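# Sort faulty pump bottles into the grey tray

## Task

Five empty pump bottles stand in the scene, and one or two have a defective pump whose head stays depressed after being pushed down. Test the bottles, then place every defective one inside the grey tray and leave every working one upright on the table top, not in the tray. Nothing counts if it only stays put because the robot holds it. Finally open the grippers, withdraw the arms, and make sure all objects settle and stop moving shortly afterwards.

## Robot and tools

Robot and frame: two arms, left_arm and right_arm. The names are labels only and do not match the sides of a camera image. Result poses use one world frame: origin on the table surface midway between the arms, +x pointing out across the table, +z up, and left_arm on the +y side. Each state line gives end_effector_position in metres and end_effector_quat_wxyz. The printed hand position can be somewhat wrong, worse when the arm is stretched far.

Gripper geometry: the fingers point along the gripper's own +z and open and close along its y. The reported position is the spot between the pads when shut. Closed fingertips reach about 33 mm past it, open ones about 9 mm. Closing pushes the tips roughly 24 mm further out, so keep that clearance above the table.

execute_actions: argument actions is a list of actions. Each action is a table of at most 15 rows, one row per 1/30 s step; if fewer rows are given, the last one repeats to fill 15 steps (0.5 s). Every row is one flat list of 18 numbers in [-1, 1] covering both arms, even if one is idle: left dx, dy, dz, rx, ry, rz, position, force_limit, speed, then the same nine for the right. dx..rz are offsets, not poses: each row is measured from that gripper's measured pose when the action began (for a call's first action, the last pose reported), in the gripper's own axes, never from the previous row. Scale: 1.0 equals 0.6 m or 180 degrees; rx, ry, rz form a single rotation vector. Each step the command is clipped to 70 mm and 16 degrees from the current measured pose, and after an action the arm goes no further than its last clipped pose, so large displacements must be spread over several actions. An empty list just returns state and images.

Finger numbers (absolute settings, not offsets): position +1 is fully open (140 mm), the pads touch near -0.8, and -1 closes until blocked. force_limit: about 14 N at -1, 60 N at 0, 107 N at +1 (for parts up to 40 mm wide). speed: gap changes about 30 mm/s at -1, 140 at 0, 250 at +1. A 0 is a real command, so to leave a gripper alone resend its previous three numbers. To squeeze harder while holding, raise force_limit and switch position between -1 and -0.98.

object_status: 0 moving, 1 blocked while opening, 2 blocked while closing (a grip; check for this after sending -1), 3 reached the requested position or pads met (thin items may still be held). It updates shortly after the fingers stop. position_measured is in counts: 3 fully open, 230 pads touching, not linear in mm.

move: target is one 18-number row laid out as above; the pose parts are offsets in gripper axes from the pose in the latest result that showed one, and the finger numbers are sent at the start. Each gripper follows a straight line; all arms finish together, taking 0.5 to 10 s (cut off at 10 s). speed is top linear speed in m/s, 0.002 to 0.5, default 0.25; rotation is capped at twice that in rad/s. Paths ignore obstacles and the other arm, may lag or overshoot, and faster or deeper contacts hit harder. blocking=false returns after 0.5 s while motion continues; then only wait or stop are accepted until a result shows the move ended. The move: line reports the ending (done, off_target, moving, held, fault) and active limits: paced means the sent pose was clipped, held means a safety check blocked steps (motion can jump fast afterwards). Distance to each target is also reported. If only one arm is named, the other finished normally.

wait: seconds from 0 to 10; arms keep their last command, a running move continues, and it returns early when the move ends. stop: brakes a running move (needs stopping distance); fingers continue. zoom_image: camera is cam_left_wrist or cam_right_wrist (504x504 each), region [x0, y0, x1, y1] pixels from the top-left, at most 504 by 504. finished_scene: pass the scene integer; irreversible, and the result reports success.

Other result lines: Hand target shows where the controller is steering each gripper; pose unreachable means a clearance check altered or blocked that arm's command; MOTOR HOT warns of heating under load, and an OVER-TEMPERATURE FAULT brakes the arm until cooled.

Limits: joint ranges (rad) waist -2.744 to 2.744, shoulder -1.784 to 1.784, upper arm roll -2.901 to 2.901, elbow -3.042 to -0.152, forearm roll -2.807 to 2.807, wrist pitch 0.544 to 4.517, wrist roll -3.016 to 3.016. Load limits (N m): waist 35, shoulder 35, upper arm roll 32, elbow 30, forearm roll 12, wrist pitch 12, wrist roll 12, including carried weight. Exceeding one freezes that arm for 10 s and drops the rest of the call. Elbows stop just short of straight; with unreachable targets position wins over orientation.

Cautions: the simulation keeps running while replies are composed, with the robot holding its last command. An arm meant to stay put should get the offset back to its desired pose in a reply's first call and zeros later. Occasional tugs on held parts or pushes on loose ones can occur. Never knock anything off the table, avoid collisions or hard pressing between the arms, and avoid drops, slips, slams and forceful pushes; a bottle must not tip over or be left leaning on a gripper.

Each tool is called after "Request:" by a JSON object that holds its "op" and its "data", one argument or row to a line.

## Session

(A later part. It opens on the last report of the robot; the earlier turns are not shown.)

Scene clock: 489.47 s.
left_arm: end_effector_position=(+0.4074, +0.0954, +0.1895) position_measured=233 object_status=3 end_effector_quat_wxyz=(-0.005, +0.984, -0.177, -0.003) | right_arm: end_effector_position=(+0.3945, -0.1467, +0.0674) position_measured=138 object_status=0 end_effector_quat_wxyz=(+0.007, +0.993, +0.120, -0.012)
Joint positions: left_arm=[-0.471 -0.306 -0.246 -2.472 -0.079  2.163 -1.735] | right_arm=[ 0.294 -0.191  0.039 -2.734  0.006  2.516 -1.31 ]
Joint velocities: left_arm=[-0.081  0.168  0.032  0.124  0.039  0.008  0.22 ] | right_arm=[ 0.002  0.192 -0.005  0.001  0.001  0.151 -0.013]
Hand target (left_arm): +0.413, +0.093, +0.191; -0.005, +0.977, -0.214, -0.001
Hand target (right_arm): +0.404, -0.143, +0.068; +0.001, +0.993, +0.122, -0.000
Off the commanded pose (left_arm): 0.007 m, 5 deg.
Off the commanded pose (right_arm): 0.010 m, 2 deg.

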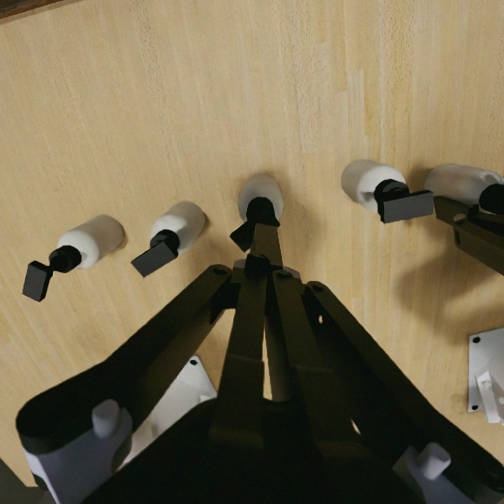

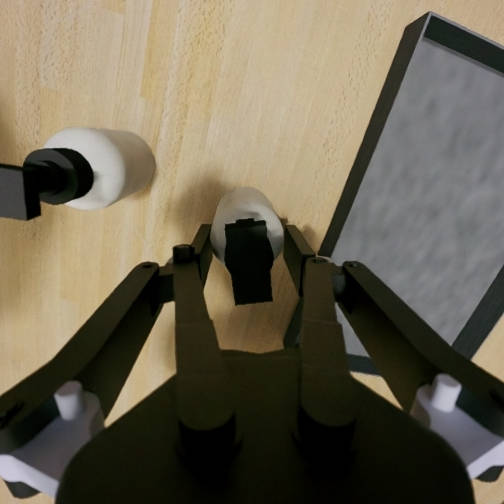

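Request:
{"op": "execute_actions", "data": {
  "actions": []
}}

Scene clock: 490.33 s.
left_arm: end_effector_position=(+0.4105, +0.0941, +0.1897) position_measured=233 object_status=3 end_effector_quat_wxyz=(-0.005, +0.978, -0.209, -0.003) | right_arm: end_effector_position=(+0.4011, -0.1431, +0.0669) position_measured=160 object_status=2 end_effector_quat_wxyz=(+0.003, +0.993, +0.122, -0.002)
Joint positions: left_arm=[-0.475 -0.296 -0.241 -2.462 -0.075  2.164 -1.672] | right_arm=[ 0.294 -0.182  0.039 -2.732  0.006  2.543 -1.314]
Joint velocities: left_arm=[-0.001  0.002  0.     0.     0.     0.001  0.012] | right_arm=[ 0.    -0.001 -0.     0.001 -0.001  0.    -0.001]
Hand target (left_arm): +0.413, +0.093, +0.191; -0.005, +0.977, -0.214, -0.001
Hand target (right_arm): +0.404, -0.143, +0.068; +0.001, +0.993, +0.122, -0.000
Off the commanded pose (left_arm): 0.005 m, 1 deg.
Off the commanded pose (right_arm): 0.003 m, 0 deg.

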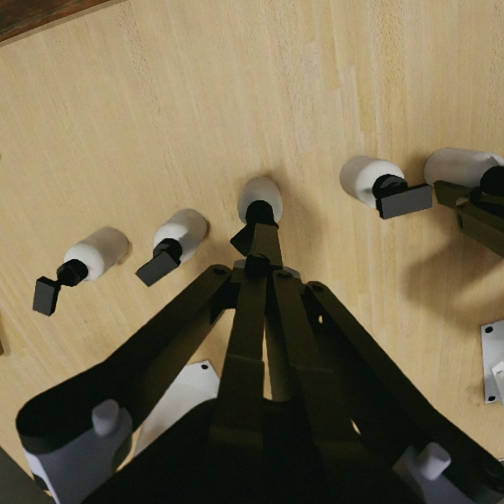

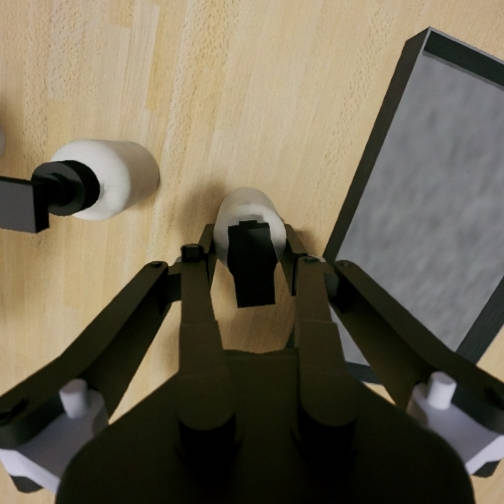

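Request:
{"op": "zoom_image", "data": {
  "camera": "cam_left_wrist",
  "region": [20, 190, 220, 330]
}}

Request:
{"op": "zoom_image", "data": {
  "camera": "cam_left_wrist",
  "region": [210, 165, 310, 265]
}}

Request:
{"op": "zoom_image", "data": {
  "camera": "cam_left_wrist",
  "region": [330, 130, 504, 260]
}}

Request:
{"op": "zoom_image", "data": {
  "camera": "cam_right_wrist",
  "region": [170, 170, 330, 330]
}}

Region (20, 190, 220, 330) of cam_left_wrist's 504x504 image, scaled by 2.520, with more detail than that image has; it fills the top 353 rows of this view, and the rest is white.

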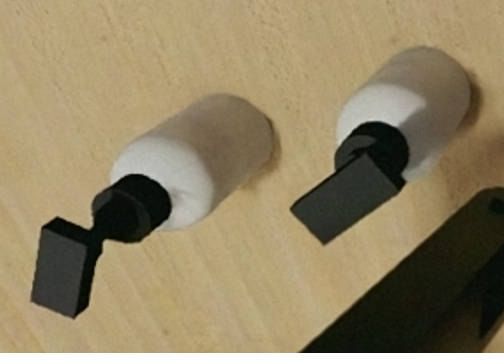

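Region (210, 165, 310, 265) of cam_left_wrist's 504x504 image, scaled by 5.040, with more detail than that image has.

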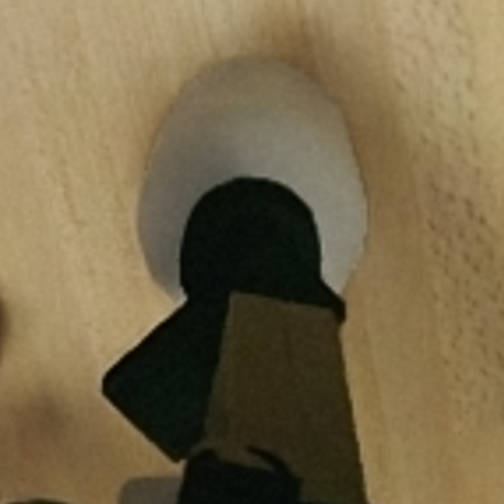

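Region (330, 130, 504, 260) of cam_left_wrist's 504x504 image, scaled by 2.897, with more detail than that image has; it fills the top 377 rows of this view, and the rest is white.

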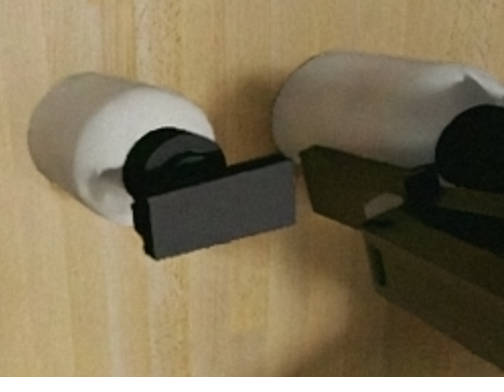

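Region (170, 170, 330, 330) of cam_right_wrist's 504x504 image, scaled by 3.150, with more detail than that image has.

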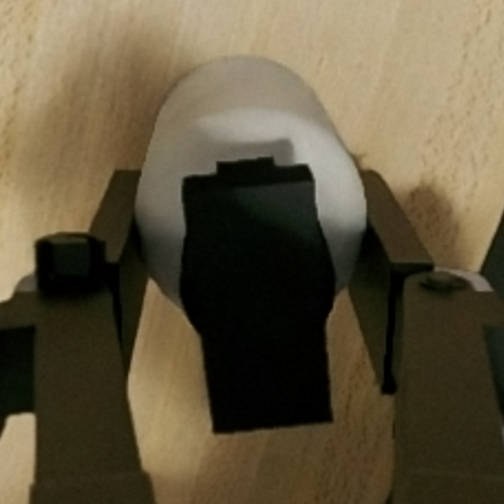

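Request:
{"op": "execute_actions", "data": {
  "actions": [
    [[0.0016,-0.0015,0.0003,-0.0007,0.0006,0,-1,0,1,0,0,-0.0013,0,0,0,-1,0,-0.3],[0.0032,-0.0029,0.002,-0.0014,0.0013,0,-1,0,1,0,0,-0.0085,0,0,0,-1,0,-0.3],[0.0053,-0.0043,0.0059,-0.0021,0.0023,0,-1,0,1,-0.003,0.0008,-0.0225,-0.0005,-0.0018,0,-1,0,-0.3],[0.0099,-0.0052,0.012,-0.003,0.0047,0,-1,0,1,-0.0162,0.0052,-0.0408,-0.0025,-0.0097,0.0005,-1,0,-0.3],[0.0144,-0.0045,0.0198,-0.0035,0.0074,0,-1,0,1,-0.0316,0.0153,-0.0592,-0.0049,-0.0191,0.0035,-1,0,-0.3],[0.019,-0.0038,0.0285,-0.0039,0.0101,0,-1,0,1,-0.0412,0.0314,-0.0732,-0.0065,-0.025,0.0101,-1,0,-0.3],[0.0226,-0.0032,0.0372,-0.0043,0.0123,0,-1,0,1,-0.0409,0.0527,-0.0804,-0.0065,-0.025,0.0206,-1,0,-0.3],[0.0246,-0.0029,0.045,-0.0044,0.0135,0,-1,0,1,-0.0307,0.0763,-0.0817,-0.0045,-0.0191,0.034,-1,0,-0.3],[0.0246,-0.0029,0.0511,-0.0044,0.0135,0,-1,0,1,-0.0148,0.103,-0.0817,-0.002,-0.0097,0.049,-1,0,-0.3],[0.0226,-0.0032,0.055,-0.0043,0.0123,0,-1,0,1,-0.0022,0.1312,-0.0817,-0.0003,-0.0024,0.064,-1,0,-0.3],[0.019,-0.0038,0.0567,-0.0039,0.0101,0,-1,0,1,0.0022,0.158,-0.0817,0,0,0.0774,-1,0,-0.3],[0.0144,-0.0045,0.057,-0.0035,0.0074,0,-1,0,1,0.0025,0.1793,-0.0817,0,0,0.0879,-1,0,-0.3],[0.0099,-0.0052,0.057,-0.003,0.0047,0,-1,0,1,0.0027,0.1929,-0.0817,0,0,0.0945,-1,0,-0.3],[0.0069,-0.0057,0.057,-0.0028,0.0029,0,-1,0,1,0.0028,0.199,-0.0817,0,0,0.0975,-1,0,-0.3],[0.0063,-0.0058,0.0535,-0.0027,0.0025,0,-1,0,1,0.0028,0.2,-0.0817,0,0,0.098,-1,0,-0.3]]
  ]
}}

Scene clock: 596.93 s.
left_arm: end_effector_position=(+0.4138, +0.0960, +0.1558) position_measured=233 object_status=3 end_effector_quat_wxyz=(-0.000, +0.978, -0.207, -0.003) | right_arm: end_effector_position=(+0.4321, -0.2422, +0.1176) position_measured=160 object_status=2 end_effector_quat_wxyz=(-0.003, +1.000, -0.010, +0.004)
Joint positions: left_arm=[-0.473 -0.242 -0.236 -2.507 -0.075  2.264 -1.667] | right_arm=[ 0.128 -0.343 -0.072 -2.729 -0.03   2.395 -1.294]
Joint velocities: left_arm=[ 0.001 -0.008 -0.001  0.     0.    -0.    -0.   ] | right_arm=[-0.406 -0.021 -0.234  0.    -0.105 -0.056  0.059]
Hand target (left_arm): +0.416, +0.096, +0.158; -0.001, +0.978, -0.208, +0.000
Hand target (right_arm): +0.431, -0.258, +0.116; +0.003, +0.999, -0.031, -0.002
Off the commanded pose (left_arm): 0.002 m, 0 deg.
Off the commanded pose (right_arm): 0.017 m, 3 deg.

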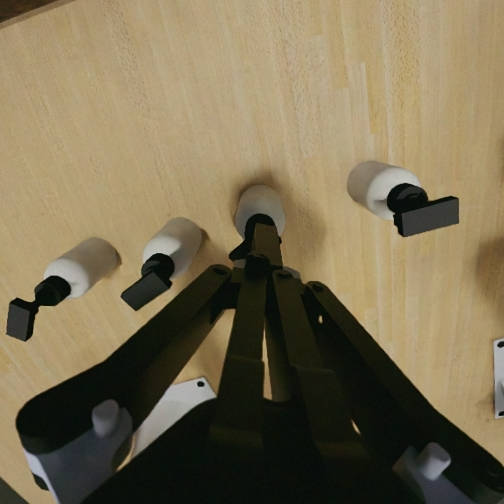

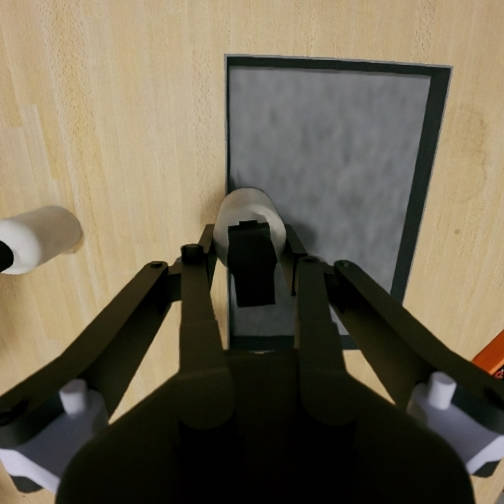

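Request:
{"op": "execute_actions", "data": {
  "actions": []
}}

Scene clock: 599.00 s.
left_arm: end_effector_position=(+0.4140, +0.0960, +0.1564) position_measured=233 object_status=3 end_effector_quat_wxyz=(-0.000, +0.978, -0.207, -0.002) | right_arm: end_effector_position=(+0.4322, -0.2562, +0.1169) position_measured=160 object_status=2 end_effector_quat_wxyz=(+0.001, +1.000, -0.030, -0.000)
Joint positions: left_arm=[-0.473 -0.244 -0.236 -2.507 -0.075  2.264 -1.667] | right_arm=[ 0.105 -0.344 -0.082 -2.729 -0.043  2.385 -1.277]
Joint velocities: left_arm=[-0.    -0.     0.001  0.002 -0.    -0.    -0.   ] | right_arm=[ 0.     0.001  0.001 -0.    -0.    -0.001  0.   ]
Hand target (left_arm): +0.416, +0.096, +0.158; -0.001, +0.978, -0.208, +0.000
Hand target (right_arm): +0.431, -0.258, +0.116; +0.003, +0.999, -0.031, -0.002
Off the commanded pose (left_arm): 0.002 m, 0 deg.
Off the commanded pose (right_arm): 0.003 m, 0 deg.

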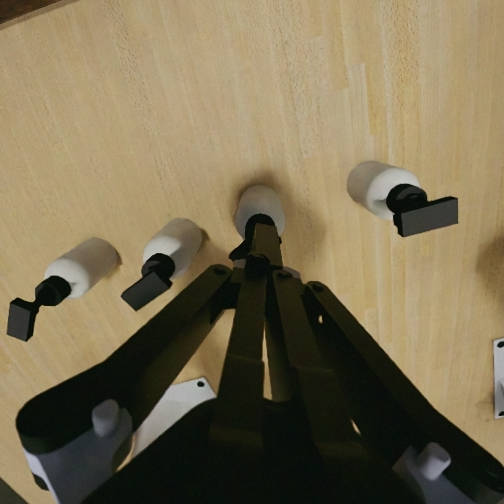

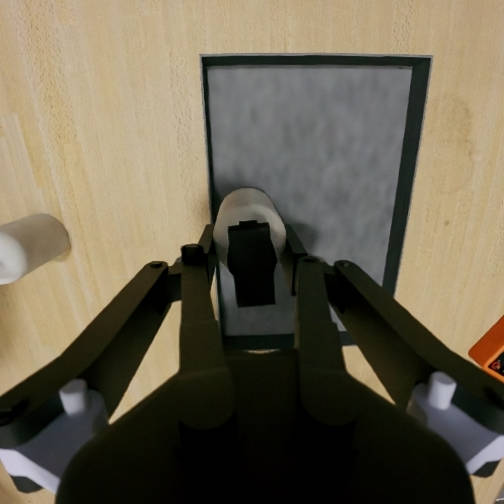

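Request:
{"op": "zoom_image", "data": {
  "camera": "cam_left_wrist",
  "region": [210, 170, 310, 270]
}}

Region (210, 170, 310, 270) of cam_left_wrist's 504x504 image, scaled by 5.040, with more detail than that image has.

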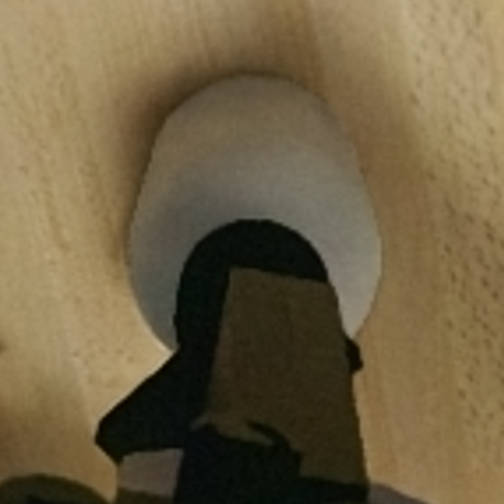

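Request:
{"op": "zoom_image", "data": {
  "camera": "cam_left_wrist",
  "region": [110, 210, 220, 320]
}}

Request:
{"op": "zoom_image", "data": {
  "camera": "cam_left_wrist",
  "region": [340, 150, 470, 250]
}}

Region (110, 210, 220, 320) of cam_left_wrist's 504x504 image, scaled by 4.582, with more detail than that image has.

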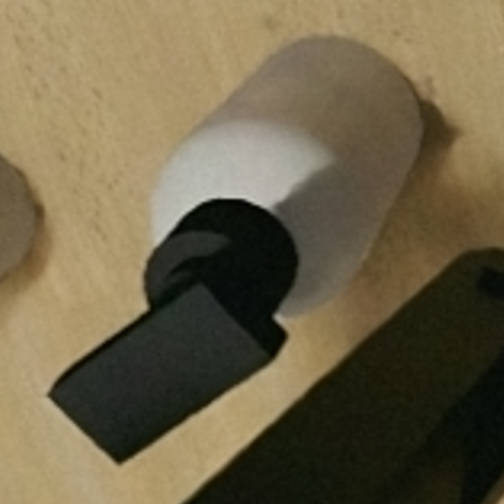

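Region (340, 150, 470, 250) of cam_left_wrist's 504x504 image, scaled by 3.877, with more detail than that image has; it fills the top 388 rows of this view, and the rest is white.

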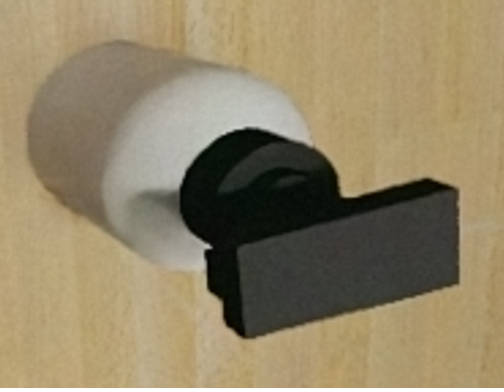

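Request:
{"op": "execute_actions", "data": {
  "actions": [
    [[0,0,-0.0035,0,0,0.0008,0.15,0,1,0.0005,0.0011,0,0,0,0.0006,-1,0,-0.3],[0,0,-0.0077,0,0,0.0052,0.15,0,1,0.0034,0.0072,0,0,0,0.0037,-1,0,-0.3],[0,-0.0008,-0.0093,0,0.0003,0.0147,0.15,0,1,0.0095,0.0204,0.0005,0,0,0.0104,-1,0,-0.3],[0,-0.0017,-0.0085,0,0.0006,0.0286,0.15,0,1,0.0185,0.0397,0.0036,0,0,0.0203,-1,0,-0.3],[0.0009,-0.0024,-0.0035,0,0.0014,0.045,0.15,0,1,0.0304,0.0624,0.0103,0.0001,0.0007,0.032,-1,0,-0.3],[0.0063,-0.0023,0.0075,-0.0002,0.005,0.0614,0.15,0,1,0.0469,0.0848,0.0205,0.0007,0.0043,0.0437,-1,0,-0.3],[0.0175,-0.0005,0.025,-0.0004,0.0117,0.0753,0.15,0,1,0.0644,0.1035,0.0331,0.0016,0.0094,0.0536,-1,0,-0.3],[0.031,0.0017,0.0473,-0.0006,0.0197,0.0848,0.15,0,1,0.0786,0.1161,0.0467,0.0024,0.0143,0.0603,-1,0,-0.3],[0.0432,0.0036,0.0723,-0.0007,0.027,0.0892,0.15,0,1,0.0873,0.1218,0.0593,0.003,0.0178,0.0634,-1,0,-0.3],[0.0516,0.005,0.0973,-0.0007,0.032,0.09,0.15,0,1,0.0898,0.1228,0.0695,0.0032,0.019,0.064,-1,0,-0.3],[0.0546,0.0055,0.1197,-0.0007,0.0338,0.09,0.15,0,1,0.0878,0.1229,0.0762,0.003,0.0178,0.064,-1,0,-0.3],[0.0517,0.005,0.1372,-0.0006,0.032,0.09,0.15,0,1,0.082,0.1233,0.0793,0.0024,0.0143,0.064,-1,0,-0.3],[0.0397,0.003,0.1482,-0.0004,0.0248,0.09,0.15,0,1,0.0739,0.1239,0.0798,0.0016,0.0094,0.064,-1,0,-0.3],[0.0215,0,0.1532,0,0.0138,0.09,0.15,0,1,0.0654,0.1245,0.0798,0.0007,0.0043,0.064,-1,0,-0.3],[0.0006,-0.0033,0.154,0.0003,0.0012,0.09,-1,0,-0.6,0.0583,0.125,0.0798,0,0,0.064,-1,0,-0.3]]
  ]
}}

Scene clock: 700.07 s.
left_arm: end_effector_position=(+0.4085, +0.1005, +0.0734) position_measured=110 object_status=0 end_effector_quat_wxyz=(-0.007, +0.954, -0.301, -0.014) | right_arm: end_effector_position=(+0.4542, -0.3342, +0.0683) position_measured=160 object_status=2 end_effector_quat_wxyz=(+0.004, +0.992, -0.128, -0.007)
Joint positions: left_arm=[-0.493 -0.075 -0.222 -2.578 -0.017  2.475 -1.519] | right_arm=[-0.01  -0.17  -0.173 -2.708 -0.062  2.525 -1.27 ]
Joint velocities: left_arm=[ 0.004  0.431  0.034 -0.179  0.096  0.253  0.238] | right_arm=[0.    0.169 0.    0.048 0.025 0.047 0.001]
Hand target (left_arm): +0.416, +0.100, +0.066; -0.006, +0.940, -0.340, -0.002
Hand target (right_arm): +0.462, -0.334, +0.070; +0.001, +0.991, -0.131, +0.000
Off the commanded pose (left_arm): 0.012 m, 5 deg.
Off the commanded pose (right_arm): 0.008 m, 1 deg.

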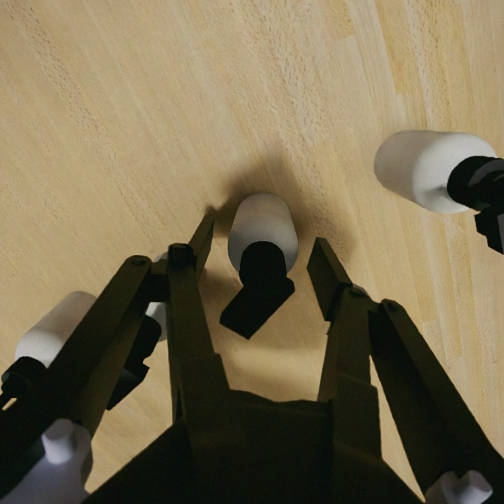

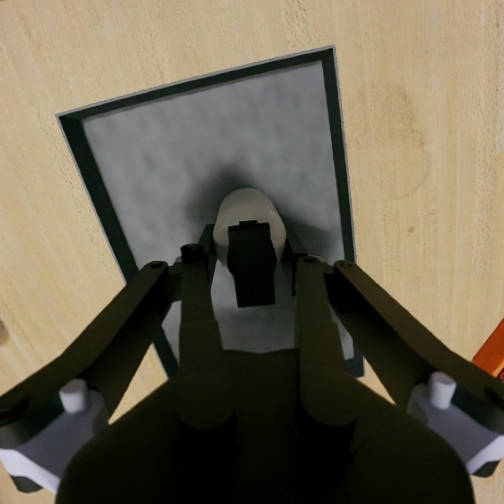

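Request:
{"op": "execute_actions", "data": {
  "actions": []
}}

Scene clock: 700.70 s.
left_arm: end_effector_position=(+0.4131, +0.0995, +0.0650) position_measured=160 object_status=2 end_effector_quat_wxyz=(-0.005, +0.943, -0.333, -0.005) | right_arm: end_effector_position=(+0.4596, -0.3342, +0.0688) position_measured=160 object_status=2 end_effector_quat_wxyz=(+0.003, +0.992, -0.129, -0.002)
Joint positions: left_arm=[-0.493 -0.053 -0.219 -2.587 -0.006  2.521 -1.456] | right_arm=[-0.01  -0.162 -0.173 -2.701 -0.059  2.535 -1.27 ]
Joint velocities: left_arm=[ 0.     0.     0.001 -0.001  0.     0.007  0.029] | right_arm=[ 0.     0.001 -0.001  0.001 -0.     0.001 -0.002]
Hand target (left_arm): +0.416, +0.100, +0.066; -0.006, +0.940, -0.340, -0.002
Hand target (right_arm): +0.462, -0.334, +0.070; +0.001, +0.991, -0.131, +0.000
Off the commanded pose (left_arm): 0.003 m, 1 deg.
Off the commanded pose (right_arm): 0.003 m, 0 deg.

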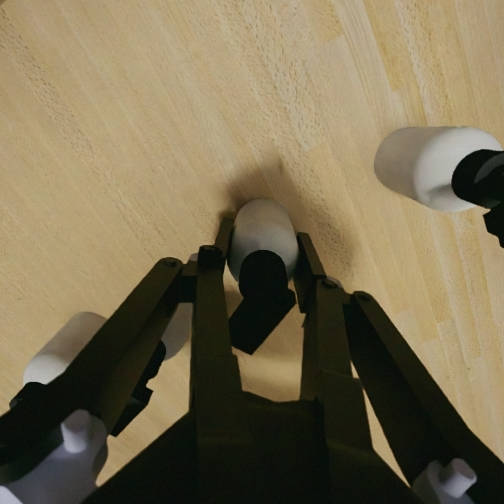

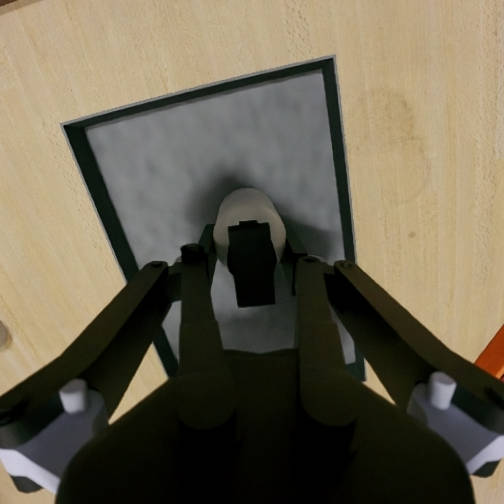

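Request:
{"op": "zoom_image", "data": {
  "camera": "cam_left_wrist",
  "region": [180, 190, 360, 370]
}}

Region (180, 190, 360, 370) of cam_left_wrist's 504x504 image, scaled by 2.800, with more detail than that image has.

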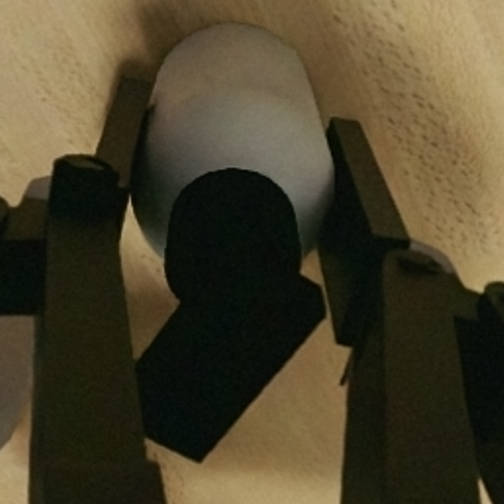

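Request:
{"op": "execute_actions", "data": {
  "actions": [
    [[0,0,-0.0006,0,0,0,-1,0,-0.6,0,0,0.0015,0,0,0,0.2,0,0.6],[0,0,-0.0041,0,0,0,-1,0,-0.6,0,0,0.001,0,0,0,0.2,0,0.6],[-0.0016,0.0005,-0.0118,-0.0001,-0.0008,0,-1,0,-0.6,0,0,-0.0035,0,0,0,0.2,0,0.6],[-0.0093,0.0043,-0.0235,-0.0004,-0.0046,0.0016,-1,0,-0.6,-0.0013,0.0003,-0.0133,-0.0002,-0.0008,0,0.2,0,0.6],[-0.0211,0.013,-0.0381,-0.0011,-0.0101,0.0049,-1,0,-0.6,-0.0081,0.0021,-0.0277,-0.0012,-0.0049,0,0.2,0,0.6],[-0.0338,0.0267,-0.0536,-0.0014,-0.0154,0.0108,-1,0,-0.6,-0.0187,0.0048,-0.0472,-0.0029,-0.0113,0,0.2,0,0.6],[-0.0443,0.0454,-0.0683,-0.0015,-0.0191,0.0194,-1,0,-0.6,-0.0304,0.0078,-0.0705,-0.0047,-0.0183,0,0.2,0,0.6],[-0.0503,0.069,-0.0802,-0.0012,-0.0205,0.0308,-1,0,-0.6,-0.0411,0.0105,-0.0958,-0.0063,-0.0248,0,0.2,0,0.6],[-0.0505,0.0966,-0.088,-0.0007,-0.0192,0.0441,-1,0,-0.6,-0.0491,0.0128,-0.1212,-0.0075,-0.0296,0.0002,0.2,0,0.6],[-0.0444,0.1273,-0.0917,-0.0002,-0.0154,0.0588,-1,0,-0.6,-0.0528,0.0162,-0.1444,-0.0082,-0.0322,0.0013,0.2,0,0.6],[-0.0327,0.1601,-0.0925,0.0001,-0.0101,0.0737,-1,0,-0.6,-0.0514,0.022,-0.1639,-0.0082,-0.0322,0.0041,0.2,0,0.6],[-0.0174,0.193,-0.0928,0.0002,-0.0046,0.0877,-1,0,-0.6,-0.0447,0.0304,-0.1783,-0.0075,-0.0296,0.0092,0.2,0,0.6],[-0.0019,0.2238,-0.093,0,-0.0008,0.1,-1,0,-0.6,-0.0333,0.0435,-0.1872,-0.006,-0.0248,0.0167,0.2,0,0.6],[0.0122,0.251,-0.0933,0,0,0.1103,-1,0,-0.6,-0.0188,0.0608,-0.191,-0.0045,-0.0183,0.0265,0.2,0,0.6],[0.0281,0.2755,-0.0937,0,0,0.1186,-1,0,-0.6,-0.0036,0.0818,-0.1917,-0.0025,-0.0113,0.0381,0.2,0,0.6]]
  ]
}}

Request:
{"op": "execute_actions", "data": {
  "actions": [
    [[0.082,0.085,-0.0015,0,0,0.0379,-1,0,-0.6,-0.0055,0.085,-0.011,-0.003,-0.0126,0.0394,0.2,0,0.6],[0.1057,0.1018,-0.0018,0,0,0.0444,-1,0,-0.6,0.0043,0.111,-0.012,-0.0026,-0.0085,0.052,0.2,0,0.6],[0.1293,0.1185,-0.0021,0,0,0.0506,-1,0,-0.6,0.0073,0.1378,-0.014,-0.0027,-0.0077,0.0647,0.2,0,0.6],[0.153,0.1353,-0.0024,0,0,0.0563,-1,0,-0.6,0.008,0.1644,-0.016,-0.0029,-0.0077,0.0773,0.2,0,0.6],[0.1767,0.152,-0.0028,0,0,0.0618,-1,0,-0.6,0.0077,0.1911,-0.018,-0.003,-0.0077,0.09,0.2,0,0.6],[0.2003,0.1688,-0.0031,0,0,0.0669,-1,0,-0.6,0.0062,0.2177,-0.02,-0.0032,-0.0077,0.1026,0.2,0,0.6],[0.224,0.1857,-0.0035,0,0,0.0718,-1,0,-0.6,0.0038,0.2442,-0.022,-0.0033,-0.0077,0.1152,0.2,0,0.6],[0.2474,0.2022,-0.0038,0,0,0.0763,-1,0,-0.6,0.0003,0.2707,-0.024,-0.0035,-0.0077,0.1279,0.2,0,0.6],[0.269,0.2175,-0.0041,0,0,0.0803,-1,0,-0.6,-0.0042,0.2965,-0.026,-0.0036,-0.0077,0.1403,0.2,0,0.6],[0.2874,0.2305,-0.0044,0,0,0.0836,-1,0,-0.6,-0.0091,0.3197,-0.0275,-0.0038,-0.0077,0.1515,0.2,0,0.6],[0.3015,0.2405,-0.0046,0,0,0.086,-1,0,-0.6,-0.0137,0.3382,-0.0287,-0.0039,-0.0077,0.1606,0.2,0,0.6],[0.311,0.2472,-0.0047,0,0,0.0876,-1,0,-0.6,-0.0172,0.351,-0.0295,-0.004,-0.0077,0.1669,0.2,0,0.6],[0.3163,0.251,-0.0048,0,0,0.0884,-1,0,-0.6,-0.0193,0.3584,-0.03,-0.004,-0.0077,0.1705,0.2,0,0.6],[0.3184,0.2525,-0.0048,0,0,0.0888,-1,0,-0.6,-0.0201,0.3612,-0.03,-0.004,-0.0077,0.1719,0.2,0,0.6],[0.3187,0.2527,-0.0048,0,0,0.0888,-1,0,-0.6,-0.0203,0.3617,-0.03,-0.004,-0.0077,0.1721,0.2,0,0.6]]
  ]
}}

Scene clock: 821.20 s.
left_arm: end_effector_position=(+0.3389, +0.0004, +0.1202) position_measured=160 object_status=2 end_effector_quat_wxyz=(-0.007, +0.887, -0.461, +0.002) | right_arm: end_effector_position=(+0.4679, -0.3505, +0.1775) position_measured=104 object_status=3 end_effector_quat_wxyz=(-0.004, +0.989, -0.149, +0.009)
Joint positions: left_arm=[-0.65  -0.169 -0.347 -2.533 -0.062  2.371 -1.419] | right_arm=[-0.045 -0.385 -0.174 -2.588 -0.075  2.226 -1.259]
Joint velocities: left_arm=[-0.552  0.562 -0.552  0.722  0.024 -0.067  0.026] | right_arm=[-0.416 -0.318 -0.213  0.226 -0.123 -0.442  0.082]
Hand target (left_arm): +0.319, -0.033, +0.120; -0.005, +0.865, -0.503, -0.005
Hand target (right_arm): +0.447, -0.377, +0.181; +0.003, +0.982, -0.188, -0.019
Off the commanded pose (left_arm): 0.044 m, 5 deg.
Off the commanded pose (right_arm): 0.038 m, 6 deg.

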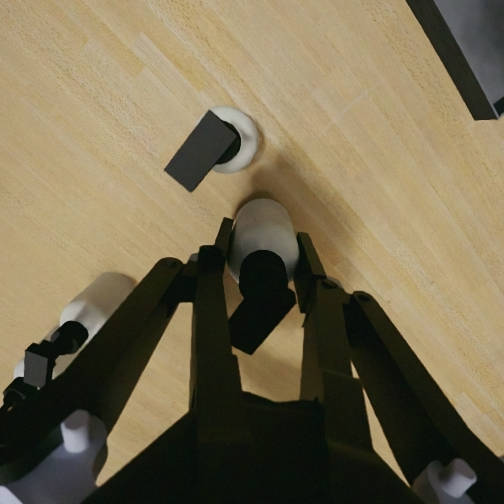

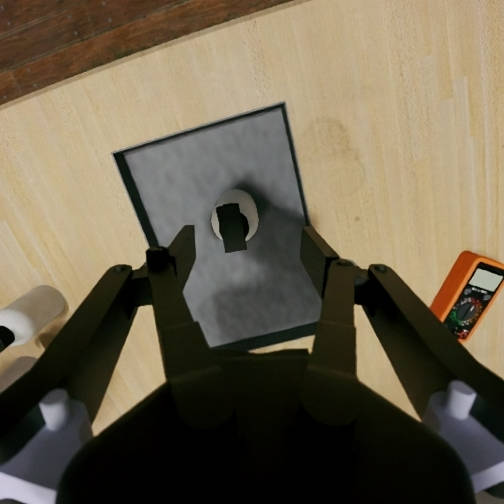

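Scene clock: 821.70 s.
left_arm: end_effector_position=(+0.3236, -0.2429, +0.1240) position_measured=160 object_status=2 end_effector_quat_wxyz=(+0.012, +0.799, -0.601, +0.019) | right_arm: end_effector_position=(+0.3994, -0.5465, +0.1932) position_measured=104 object_status=3 end_effector_quat_wxyz=(-0.007, +0.921, -0.390, +0.002)
Joint positions: left_arm=[-0.853  0.369 -0.441 -1.878  0.194  2.25  -1.525] | right_arm=[-0.37  -0.438 -0.359 -2.566 -0.162  2.149 -1.203]
Joint velocities: left_arm=[-0.369  0.505  0.123  0.724  0.265 -0.391 -0.204] | right_arm=[-0.268 -0.014 -0.097  0.046 -0.074 -0.073  0.079]
Hand target (left_arm): +0.327, -0.240, +0.122; -0.010, +0.813, -0.583, +0.006
Hand target (right_arm): +0.391, -0.554, +0.194; -0.002, +0.913, -0.408, -0.004
Off the commanded pose (left_arm): 0.004 m, 4 deg.
Off the commanded pose (right_arm): 0.011 m, 2 deg.

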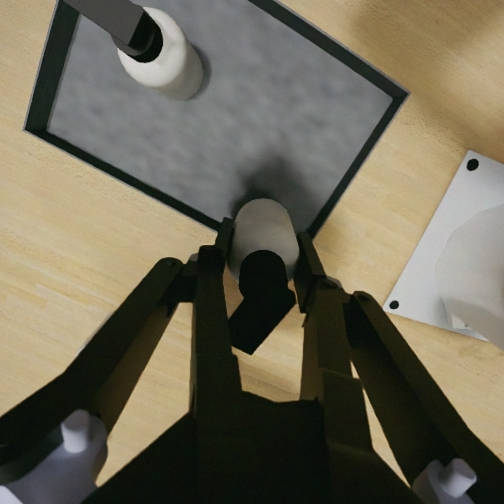

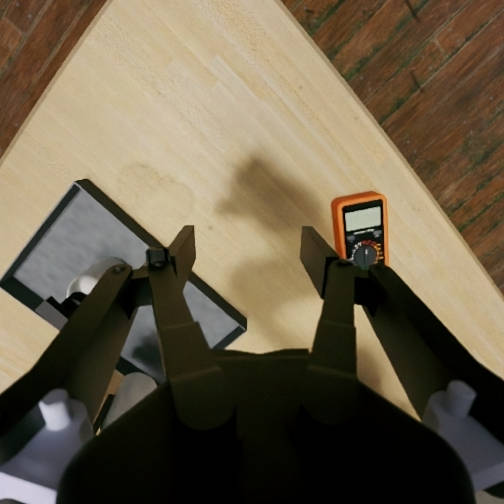

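Request:
{"op": "execute_actions", "data": {
  "actions": []
}}

Scene clock: 822.27 s.
left_arm: end_effector_position=(+0.3262, -0.2414, +0.1219) position_measured=160 object_status=2 end_effector_quat_wxyz=(-0.008, +0.809, -0.588, +0.007) | right_arm: end_effector_position=(+0.3923, -0.5525, +0.1930) position_measured=104 object_status=3 end_effector_quat_wxyz=(-0.004, +0.914, -0.405, -0.003)
Joint positions: left_arm=[-0.878  0.402 -0.428 -1.822  0.225  2.184 -1.577] | right_arm=[-0.383 -0.438 -0.362 -2.564 -0.17   2.137 -1.183]
Joint velocities: left_arm=[ 0.     0.002 -0.001  0.     0.003 -0.015 -0.034] | right_arm=[ 0.    -0.     0.002  0.001 -0.002 -0.002  0.012]
Hand target (left_arm): +0.327, -0.240, +0.122; -0.010, +0.813, -0.583, +0.006
Hand target (right_arm): +0.391, -0.554, +0.194; -0.002, +0.913, -0.408, -0.004
Off the commanded pose (left_arm): 0.003 m, 1 deg.
Off the commanded pose (right_arm): 0.002 m, 1 deg.

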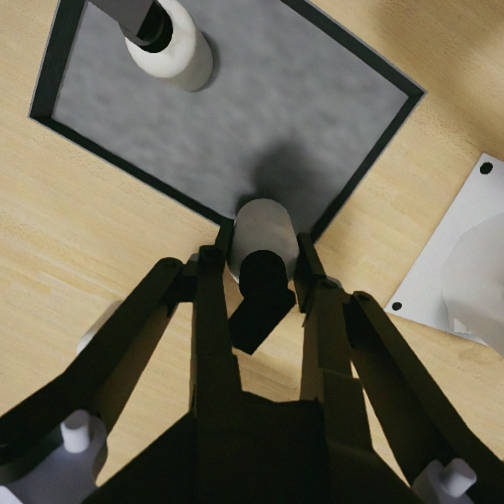

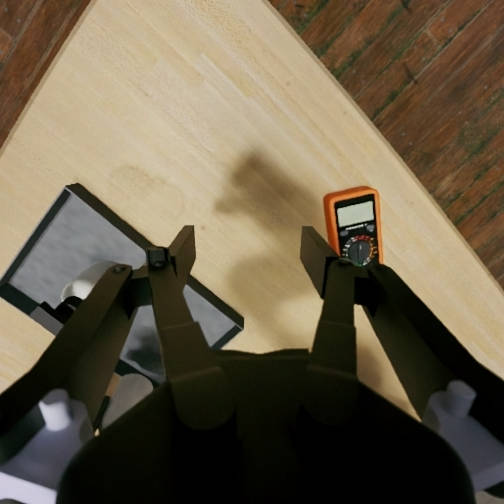

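Request:
{"op": "execute_actions", "data": {
  "actions": [
    [[0.0007,0,0,-0.0005,-0.0003,-0.003,-1,0,-0.6,0,0,-0.0015,0,0,0,0.2,0,0.6],[0.0046,0,0,-0.0012,-0.0008,-0.003,-1,0,-0.6,0,0,-0.0015,0,0,0,0.2,0,0.6],[0.0126,0,0.0006,-0.002,-0.0013,-0.003,-1,0,-0.6,0,0,-0.0015,0,0,0,0.2,0,0.6],[0.0238,0.0001,0.0041,-0.0028,-0.0018,-0.003,-1,0,-0.6,0,0,-0.0015,0,0,0,0.2,0,0.6],[0.0362,0.0003,0.0119,-0.0036,-0.0023,-0.003,-1,0,-0.6,0,0,-0.0015,0,0,0,0.2,0,0.6],[0.0474,0.0005,0.0237,-0.0043,-0.0027,-0.003,-1,0,-0.6,0,0,-0.0015,0,0,0,0.2,0,0.6],[0.0554,0.0008,0.0383,-0.0048,-0.003,-0.003,-1,0,-0.6,0,0,-0.0015,0,0,0,0.2,0,0.6],[0.0627,0.0007,0.054,-0.0046,-0.001,-0.003,-1,0,-0.6,0,0,-0.0015,0,0,0,0.2,0,0.6],[0.0713,0,0.0686,-0.004,0.0038,-0.003,-1,0,-0.6,0,0,-0.0015,0,0,0,0.2,0,0.6],[0.0777,-0.0005,0.0804,-0.0035,0.0076,-0.003,-1,0,-0.6,0,0,-0.0015,0,0,0,0.2,0,0.6],[0.0801,-0.0006,0.0882,-0.0033,0.0091,-0.003,-1,0,-0.6,0,0,-0.0015,0,0,0,0.2,0,0.6],[0.0769,-0.0002,0.0917,-0.0035,0.0072,-0.003,-1,0,-0.6,0,0,-0.0015,0,0,0,0.2,0,0.6],[0.0711,0.0005,0.0923,-0.004,0.0037,-0.003,-1,0,-0.6,0,0,-0.0015,0,0,0,0.2,0,0.6],[0.0651,0.0013,0.0923,-0.0044,0.0001,-0.003,-1,0,-0.6,0,0,-0.0015,0,0,0,0.2,0,0.6],[0.06,0.0019,0.0923,-0.0048,-0.003,-0.003,-1,0,-0.6,0,0,-0.0015,0,0,0,0.2,0,0.6]]
  ]
}}

Scene clock: 845.43 s.
left_arm: end_effector_position=(+0.3354, -0.2753, +0.0662) position_measured=160 object_status=2 end_effector_quat_wxyz=(-0.003, +0.808, -0.589, -0.004) | right_arm: end_effector_position=(+0.3921, -0.5525, +0.1930) position_measured=104 object_status=3 end_effector_quat_wxyz=(-0.004, +0.914, -0.407, -0.003)
Joint positions: left_arm=[-0.929  0.594 -0.395 -1.676  0.273  2.205 -1.598] | right_arm=[-0.383 -0.438 -0.362 -2.564 -0.17   2.137 -1.18 ]
Joint velocities: left_arm=[-0.048 -0.001  0.026  0.128  0.02  -0.001 -0.021] | right_arm=[ 0.    -0.     0.    -0.     0.001  0.     0.   ]
Hand target (left_arm): +0.338, -0.277, +0.068; -0.005, +0.811, -0.585, -0.001
Hand target (right_arm): +0.392, -0.552, +0.194; -0.004, +0.914, -0.405, -0.003
Off the commanded pose (left_arm): 0.002 m, 1 deg.
Off the commanded pose (right_arm): 0.001 m, 0 deg.

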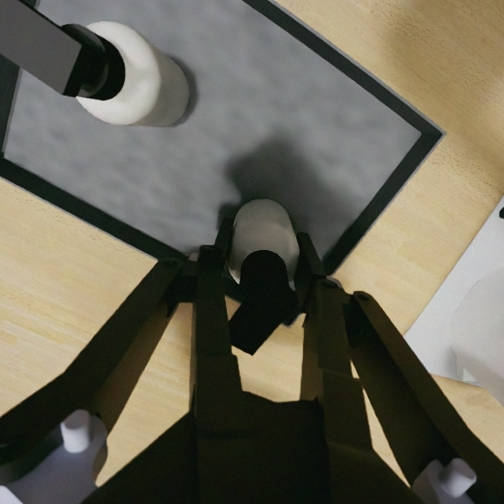

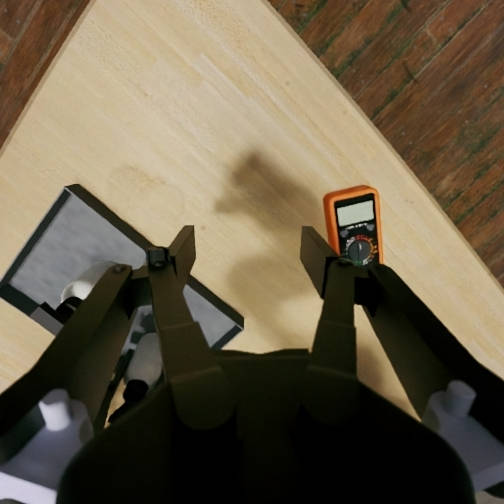

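Request:
{"op": "execute_actions", "data": {
  "actions": []
}}

Request:
{"op": "zoom_image", "data": {
  "camera": "cam_left_wrist",
  "region": [150, 130, 390, 370]
}}

Scene clock: 846.43 s.
left_arm: end_effector_position=(+0.3373, -0.2771, +0.0678) position_measured=160 object_status=2 end_effector_quat_wxyz=(-0.003, +0.810, -0.587, -0.001) | right_arm: end_effector_position=(+0.3921, -0.5525, +0.1930) position_measured=104 object_status=3 end_effector_quat_wxyz=(-0.004, +0.914, -0.407, -0.003)
Joint positions: left_arm=[-0.932  0.595 -0.392 -1.669  0.275  2.204 -1.604] | right_arm=[-0.383 -0.438 -0.362 -2.564 -0.17   2.137 -1.18 ]
Joint velocities: left_arm=[ 0.001  0.001  0.    -0.001  0.001 -0.001 -0.004] | right_arm=[ 0.001 -0.001  0.     0.001  0.001 -0.001  0.001]
Hand target (left_arm): +0.338, -0.277, +0.068; -0.005, +0.811, -0.585, -0.001
Hand target (right_arm): +0.392, -0.552, +0.194; -0.004, +0.914, -0.405, -0.003
Off the commanded pose (left_arm): 0.002 m, 0 deg.
Off the commanded pose (right_arm): 0.001 m, 0 deg.

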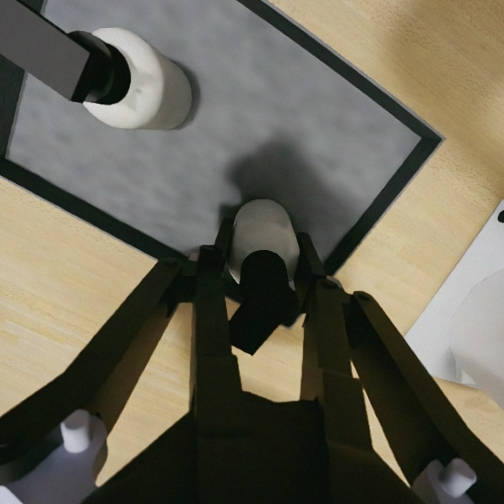

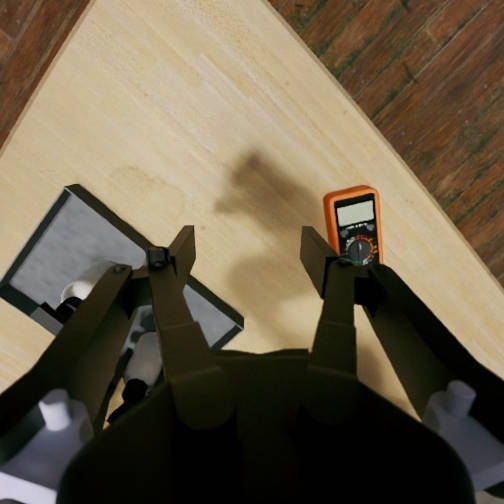

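Region (150, 130, 390, 370) of cam_left_wrist's 504x504 image, scaled by 2.100, with more detail than that image has.

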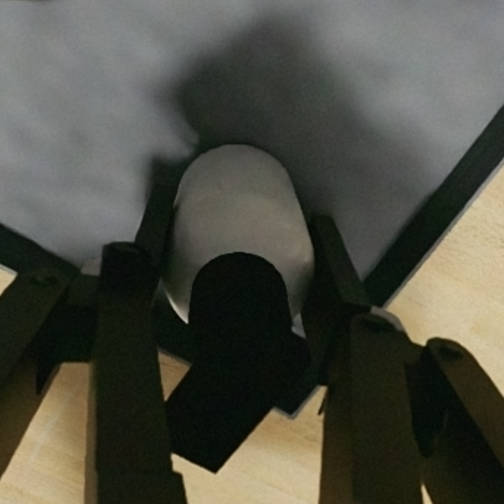

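Request:
{"op": "execute_actions", "data": {
  "actions": [
    [[0,0,0.0033,0,0,0,-1,0,-0.6,0,0,-0.0015,0,0,0,0.2,0,0.6],[0,0,0.0063,0,0,0,-1,0,-0.6,0,0,-0.0015,0,0,0,0.2,0,0.6],[0,0,0.0063,0,0,0,-1,0,-0.6,0,0,-0.0015,0,0,0,0.2,0,0.6],[0,0,0.0063,0,0,0,0.2,0,0.6,0,0,-0.0015,0,0,0,0.2,0,0.6],[0,0,0.0055,0,0,0,0.2,0,0.6,0,0,-0.0015,0,0,0,0.2,0,0.6],[0,0,0.0003,0,0,0,0.2,0,0.6,0,0,-0.0015,0,0,0,0.2,0,0.6],[-0.0005,0,-0.0122,0,0,0,0.2,0,0.6,0,0,-0.0015,0,0,0,0.2,0,0.6],[-0.0037,0,-0.032,0,0,0,0.2,0,0.6,0,0,-0.0015,0,0,0,0.2,0,0.6],[-0.0112,0,-0.0562,0,0,0,0.2,0,0.6,0,0,-0.0015,0,0,0,0.2,0,0.6],[-0.023,0,-0.0812,0,0,0,0.2,0,0.6,0,0,-0.0015,0,0,0,0.2,0,0.6],[-0.0375,0,-0.1062,0,0,0,0.2,0,0.6,0,0,-0.0015,0,0,0,0.2,0,0.6],[-0.0525,0,-0.1312,0,0,0,0.2,0,0.6,0,0,-0.0015,0,0,0,0.2,0,0.6],[-0.0675,0,-0.1562,0,0,0,0.2,0,0.6,0,0,-0.0015,0,0,0,0.2,0,0.6],[-0.081,0,-0.1787,0,0,0,0.2,0,0.6,0,0,-0.0015,0,0,0,0.2,0,0.6],[-0.0915,0,-0.1962,0,0,0,0.2,0,0.6,0,0,-0.0015,0,0,0,0.2,0,0.6]]
  ]
}}

Scene clock: 862.63 s.
left_arm: end_effector_position=(+0.3300, -0.2495, +0.1484) position_measured=104 object_status=0 end_effector_quat_wxyz=(-0.002, +0.816, -0.578, +0.009) | right_arm: end_effector_position=(+0.3922, -0.5525, +0.1930) position_measured=104 object_status=3 end_effector_quat_wxyz=(-0.004, +0.914, -0.407, -0.003)
Joint positions: left_arm=[-0.877  0.39  -0.433 -1.77   0.203  2.131 -1.585] | right_arm=[-0.383 -0.438 -0.362 -2.564 -0.17   2.137 -1.18 ]
Joint velocities: left_arm=[ 0.279 -1.149 -0.163 -0.442 -0.386 -0.349  0.144] | right_arm=[-0.001  0.    -0.     0.001 -0.001 -0.     0.001]
Hand target (left_arm): +0.319, -0.229, +0.176; -0.004, +0.810, -0.586, -0.002
Hand target (right_arm): +0.392, -0.552, +0.194; -0.004, +0.914, -0.407, -0.003
Off the commanded pose (left_arm): 0.046 m, 2 deg.
Off the commanded pose (right_arm): 0.001 m, 0 deg.

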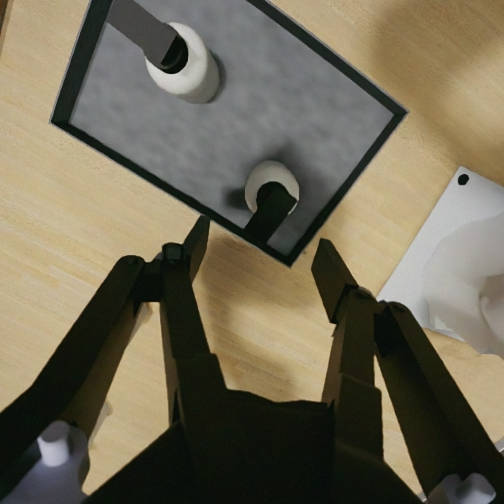

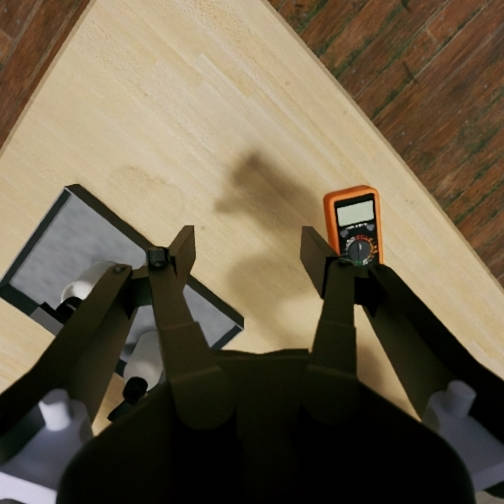

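Request:
{"op": "execute_actions", "data": {
  "actions": []
}}

Request:
{"op": "zoom_image", "data": {
  "camera": "cam_left_wrist",
  "region": [0, 230, 250, 480]
}}

Scene clock: 863.80 s.
left_arm: end_effector_position=(+0.3202, -0.2310, +0.1778) position_measured=104 object_status=3 end_effector_quat_wxyz=(-0.004, +0.811, -0.584, +0.001) | right_arm: end_effector_position=(+0.3922, -0.5525, +0.1930) position_measured=104 object_status=3 end_effector_quat_wxyz=(-0.004, +0.914, -0.407, -0.003)
Joint positions: left_arm=[-0.856  0.305 -0.447 -1.807  0.158  2.076 -1.542] | right_arm=[-0.383 -0.438 -0.362 -2.564 -0.17   2.137 -1.18 ]
Joint velocities: left_arm=[-0.     0.001 -0.001  0.001 -0.    -0.     0.004] | right_arm=[ 0.     0.    -0.001 -0.002 -0.001  0.    -0.002]
Hand target (left_arm): +0.319, -0.229, +0.176; -0.004, +0.810, -0.586, -0.002
Hand target (right_arm): +0.392, -0.552, +0.194; -0.004, +0.914, -0.407, -0.003
Off the commanded pose (left_arm): 0.010 m, 0 deg.
Off the commanded pose (right_arm): 0.001 m, 0 deg.

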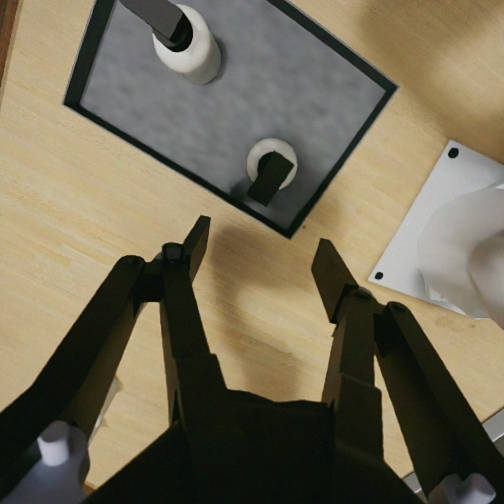

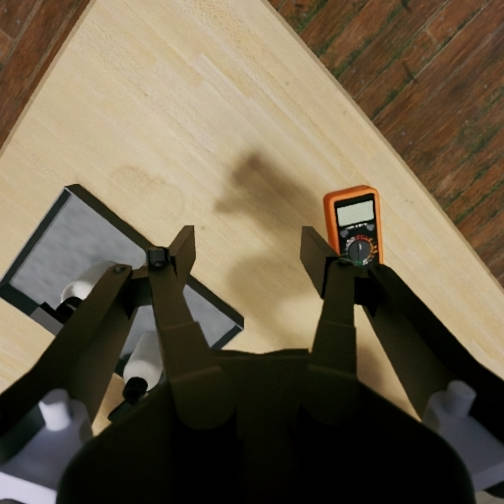

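Region (0, 230, 250, 480) of cam_left_wrist's 504x504 image, scaled by 2.016, with more detail than that image has.

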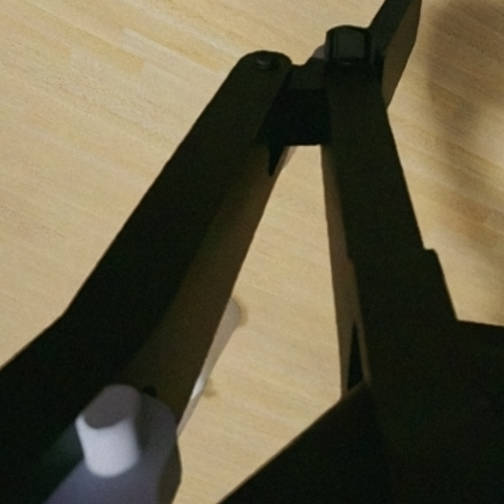

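Request:
{"op": "execute_actions", "data": {
  "actions": [
    [[-0.0005,0,-0.0004,0,0,-0.0004,0.2,0,0.6,0,0,-0.0015,0,0,0,0.2,0,0.6],[-0.0038,0,-0.0029,0,0,-0.0025,0.2,0,0.6,0,0,-0.0015,0,0,0,0.2,0,0.6],[-0.0112,0,-0.0084,0,0,-0.0075,0.2,0,0.6,0,0,-0.0015,0,0,0,0.2,0,0.6],[-0.0231,0,-0.0173,0,0,-0.0154,0.2,0,0.6,0,0,-0.0015,0,0,0,0.2,0,0.6],[-0.0388,0,-0.0291,0,0,-0.0259,0.2,0,0.6,0,0,-0.0015,0,0,0,0.2,0,0.6],[-0.0571,0,-0.0428,0,0,-0.0381,0.2,0,0.6,0,0,-0.0015,0,0,0,0.2,0,0.6],[-0.0762,0,-0.0572,0,0,-0.0509,0.2,0,0.6,0,0,-0.0015,0,0,0,0.2,0,0.6],[-0.0945,0,-0.0709,0,0,-0.0631,0.2,0,0.6,0,0,-0.0015,0,0,0,0.2,0,0.6],[-0.1102,0,-0.0827,0,0,-0.0736,0.2,0,0.6,0,0,-0.0015,0,0,0,0.2,0,0.6],[-0.1221,0,-0.0916,0,0,-0.0815,0.2,0,0.6,0,0,-0.0015,0,0,0,0.2,0,0.6],[-0.1295,0,-0.0971,0,0,-0.0865,0.2,0,0.6,0,0,-0.0015,0,0,0,0.2,0,0.6],[-0.1328,0,-0.0996,0,0,-0.0886,0.2,0,0.6,0,0,-0.0015,0,0,0,0.2,0,0.6],[-0.1333,0,-0.1,0,0,-0.089,0.2,0,0.6,0,0,-0.0015,0,0,0,0.2,0,0.6]]
  ]
}}

Scene clock: 882.00 s.
left_arm: end_effector_position=(+0.3001, -0.1651, +0.2410) position_measured=104 object_status=3 end_effector_quat_wxyz=(-0.002, +0.865, -0.501, +0.013) | right_arm: end_effector_position=(+0.3922, -0.5525, +0.1930) position_measured=104 object_status=3 end_effector_quat_wxyz=(-0.004, +0.914, -0.407, -0.003)
Joint positions: left_arm=[-0.812  0.005 -0.435 -2.012  0.022  2.036 -1.636] | right_arm=[-0.383 -0.438 -0.362 -2.564 -0.17   2.137 -1.18 ]
Joint velocities: left_arm=[ 0.016 -0.298  0.02  -0.189 -0.178 -0.034 -0.194] | right_arm=[-0.     0.     0.001  0.001  0.001 -0.     0.   ]
Hand target (left_arm): +0.293, -0.155, +0.236; -0.001, +0.885, -0.466, -0.000
Hand target (right_arm): +0.392, -0.552, +0.194; -0.004, +0.914, -0.407, -0.003
Off the commanded pose (left_arm): 0.012 m, 5 deg.
Off the commanded pose (right_arm): 0.001 m, 0 deg.

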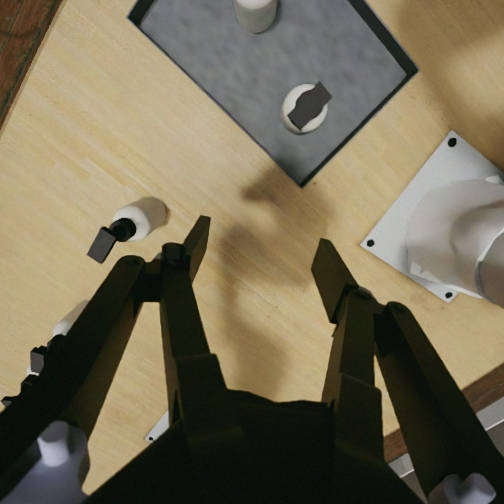

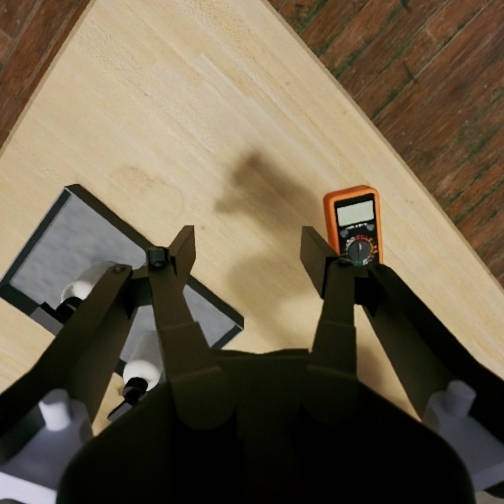

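Request:
{"op": "execute_actions", "data": {
  "actions": []
}}

Scene clock: 884.30 s.
left_arm: end_effector_position=(+0.2934, -0.1579, +0.2375) position_measured=104 object_status=3 end_effector_quat_wxyz=(-0.001, +0.882, -0.470, +0.003) | right_arm: end_effector_position=(+0.3922, -0.5525, +0.1930) position_measured=104 object_status=3 end_effector_quat_wxyz=(-0.004, +0.914, -0.407, -0.003)
Joint positions: left_arm=[-0.81  -0.009 -0.433 -2.032  0.001  2.028 -1.694] | right_arm=[-0.383 -0.438 -0.362 -2.564 -0.17   2.137 -1.18 ]
Joint velocities: left_arm=[ 0.001  0.001 -0.001  0.    -0.    -0.    -0.002] | right_arm=[ 0.001  0.    -0.     0.    -0.001 -0.001 -0.   ]
Hand target (left_arm): +0.293, -0.155, +0.236; -0.001, +0.885, -0.466, -0.000
Hand target (right_arm): +0.392, -0.552, +0.194; -0.004, +0.914, -0.407, -0.003
Off the commanded pose (left_arm): 0.003 m, 1 deg.
Off the commanded pose (right_arm): 0.001 m, 0 deg.

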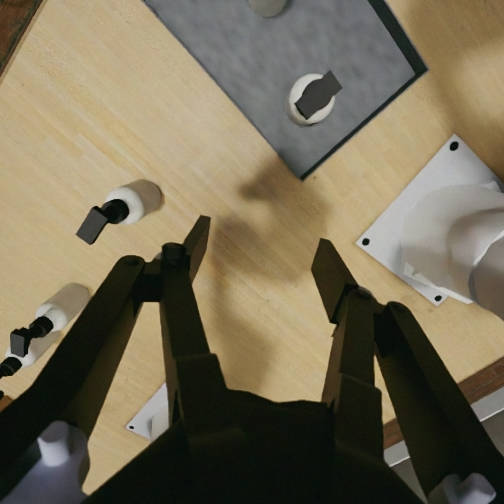

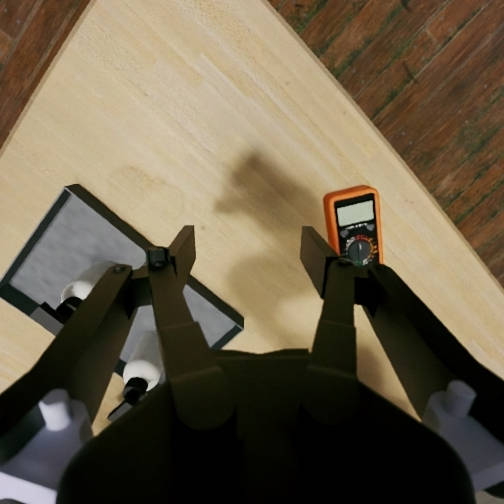

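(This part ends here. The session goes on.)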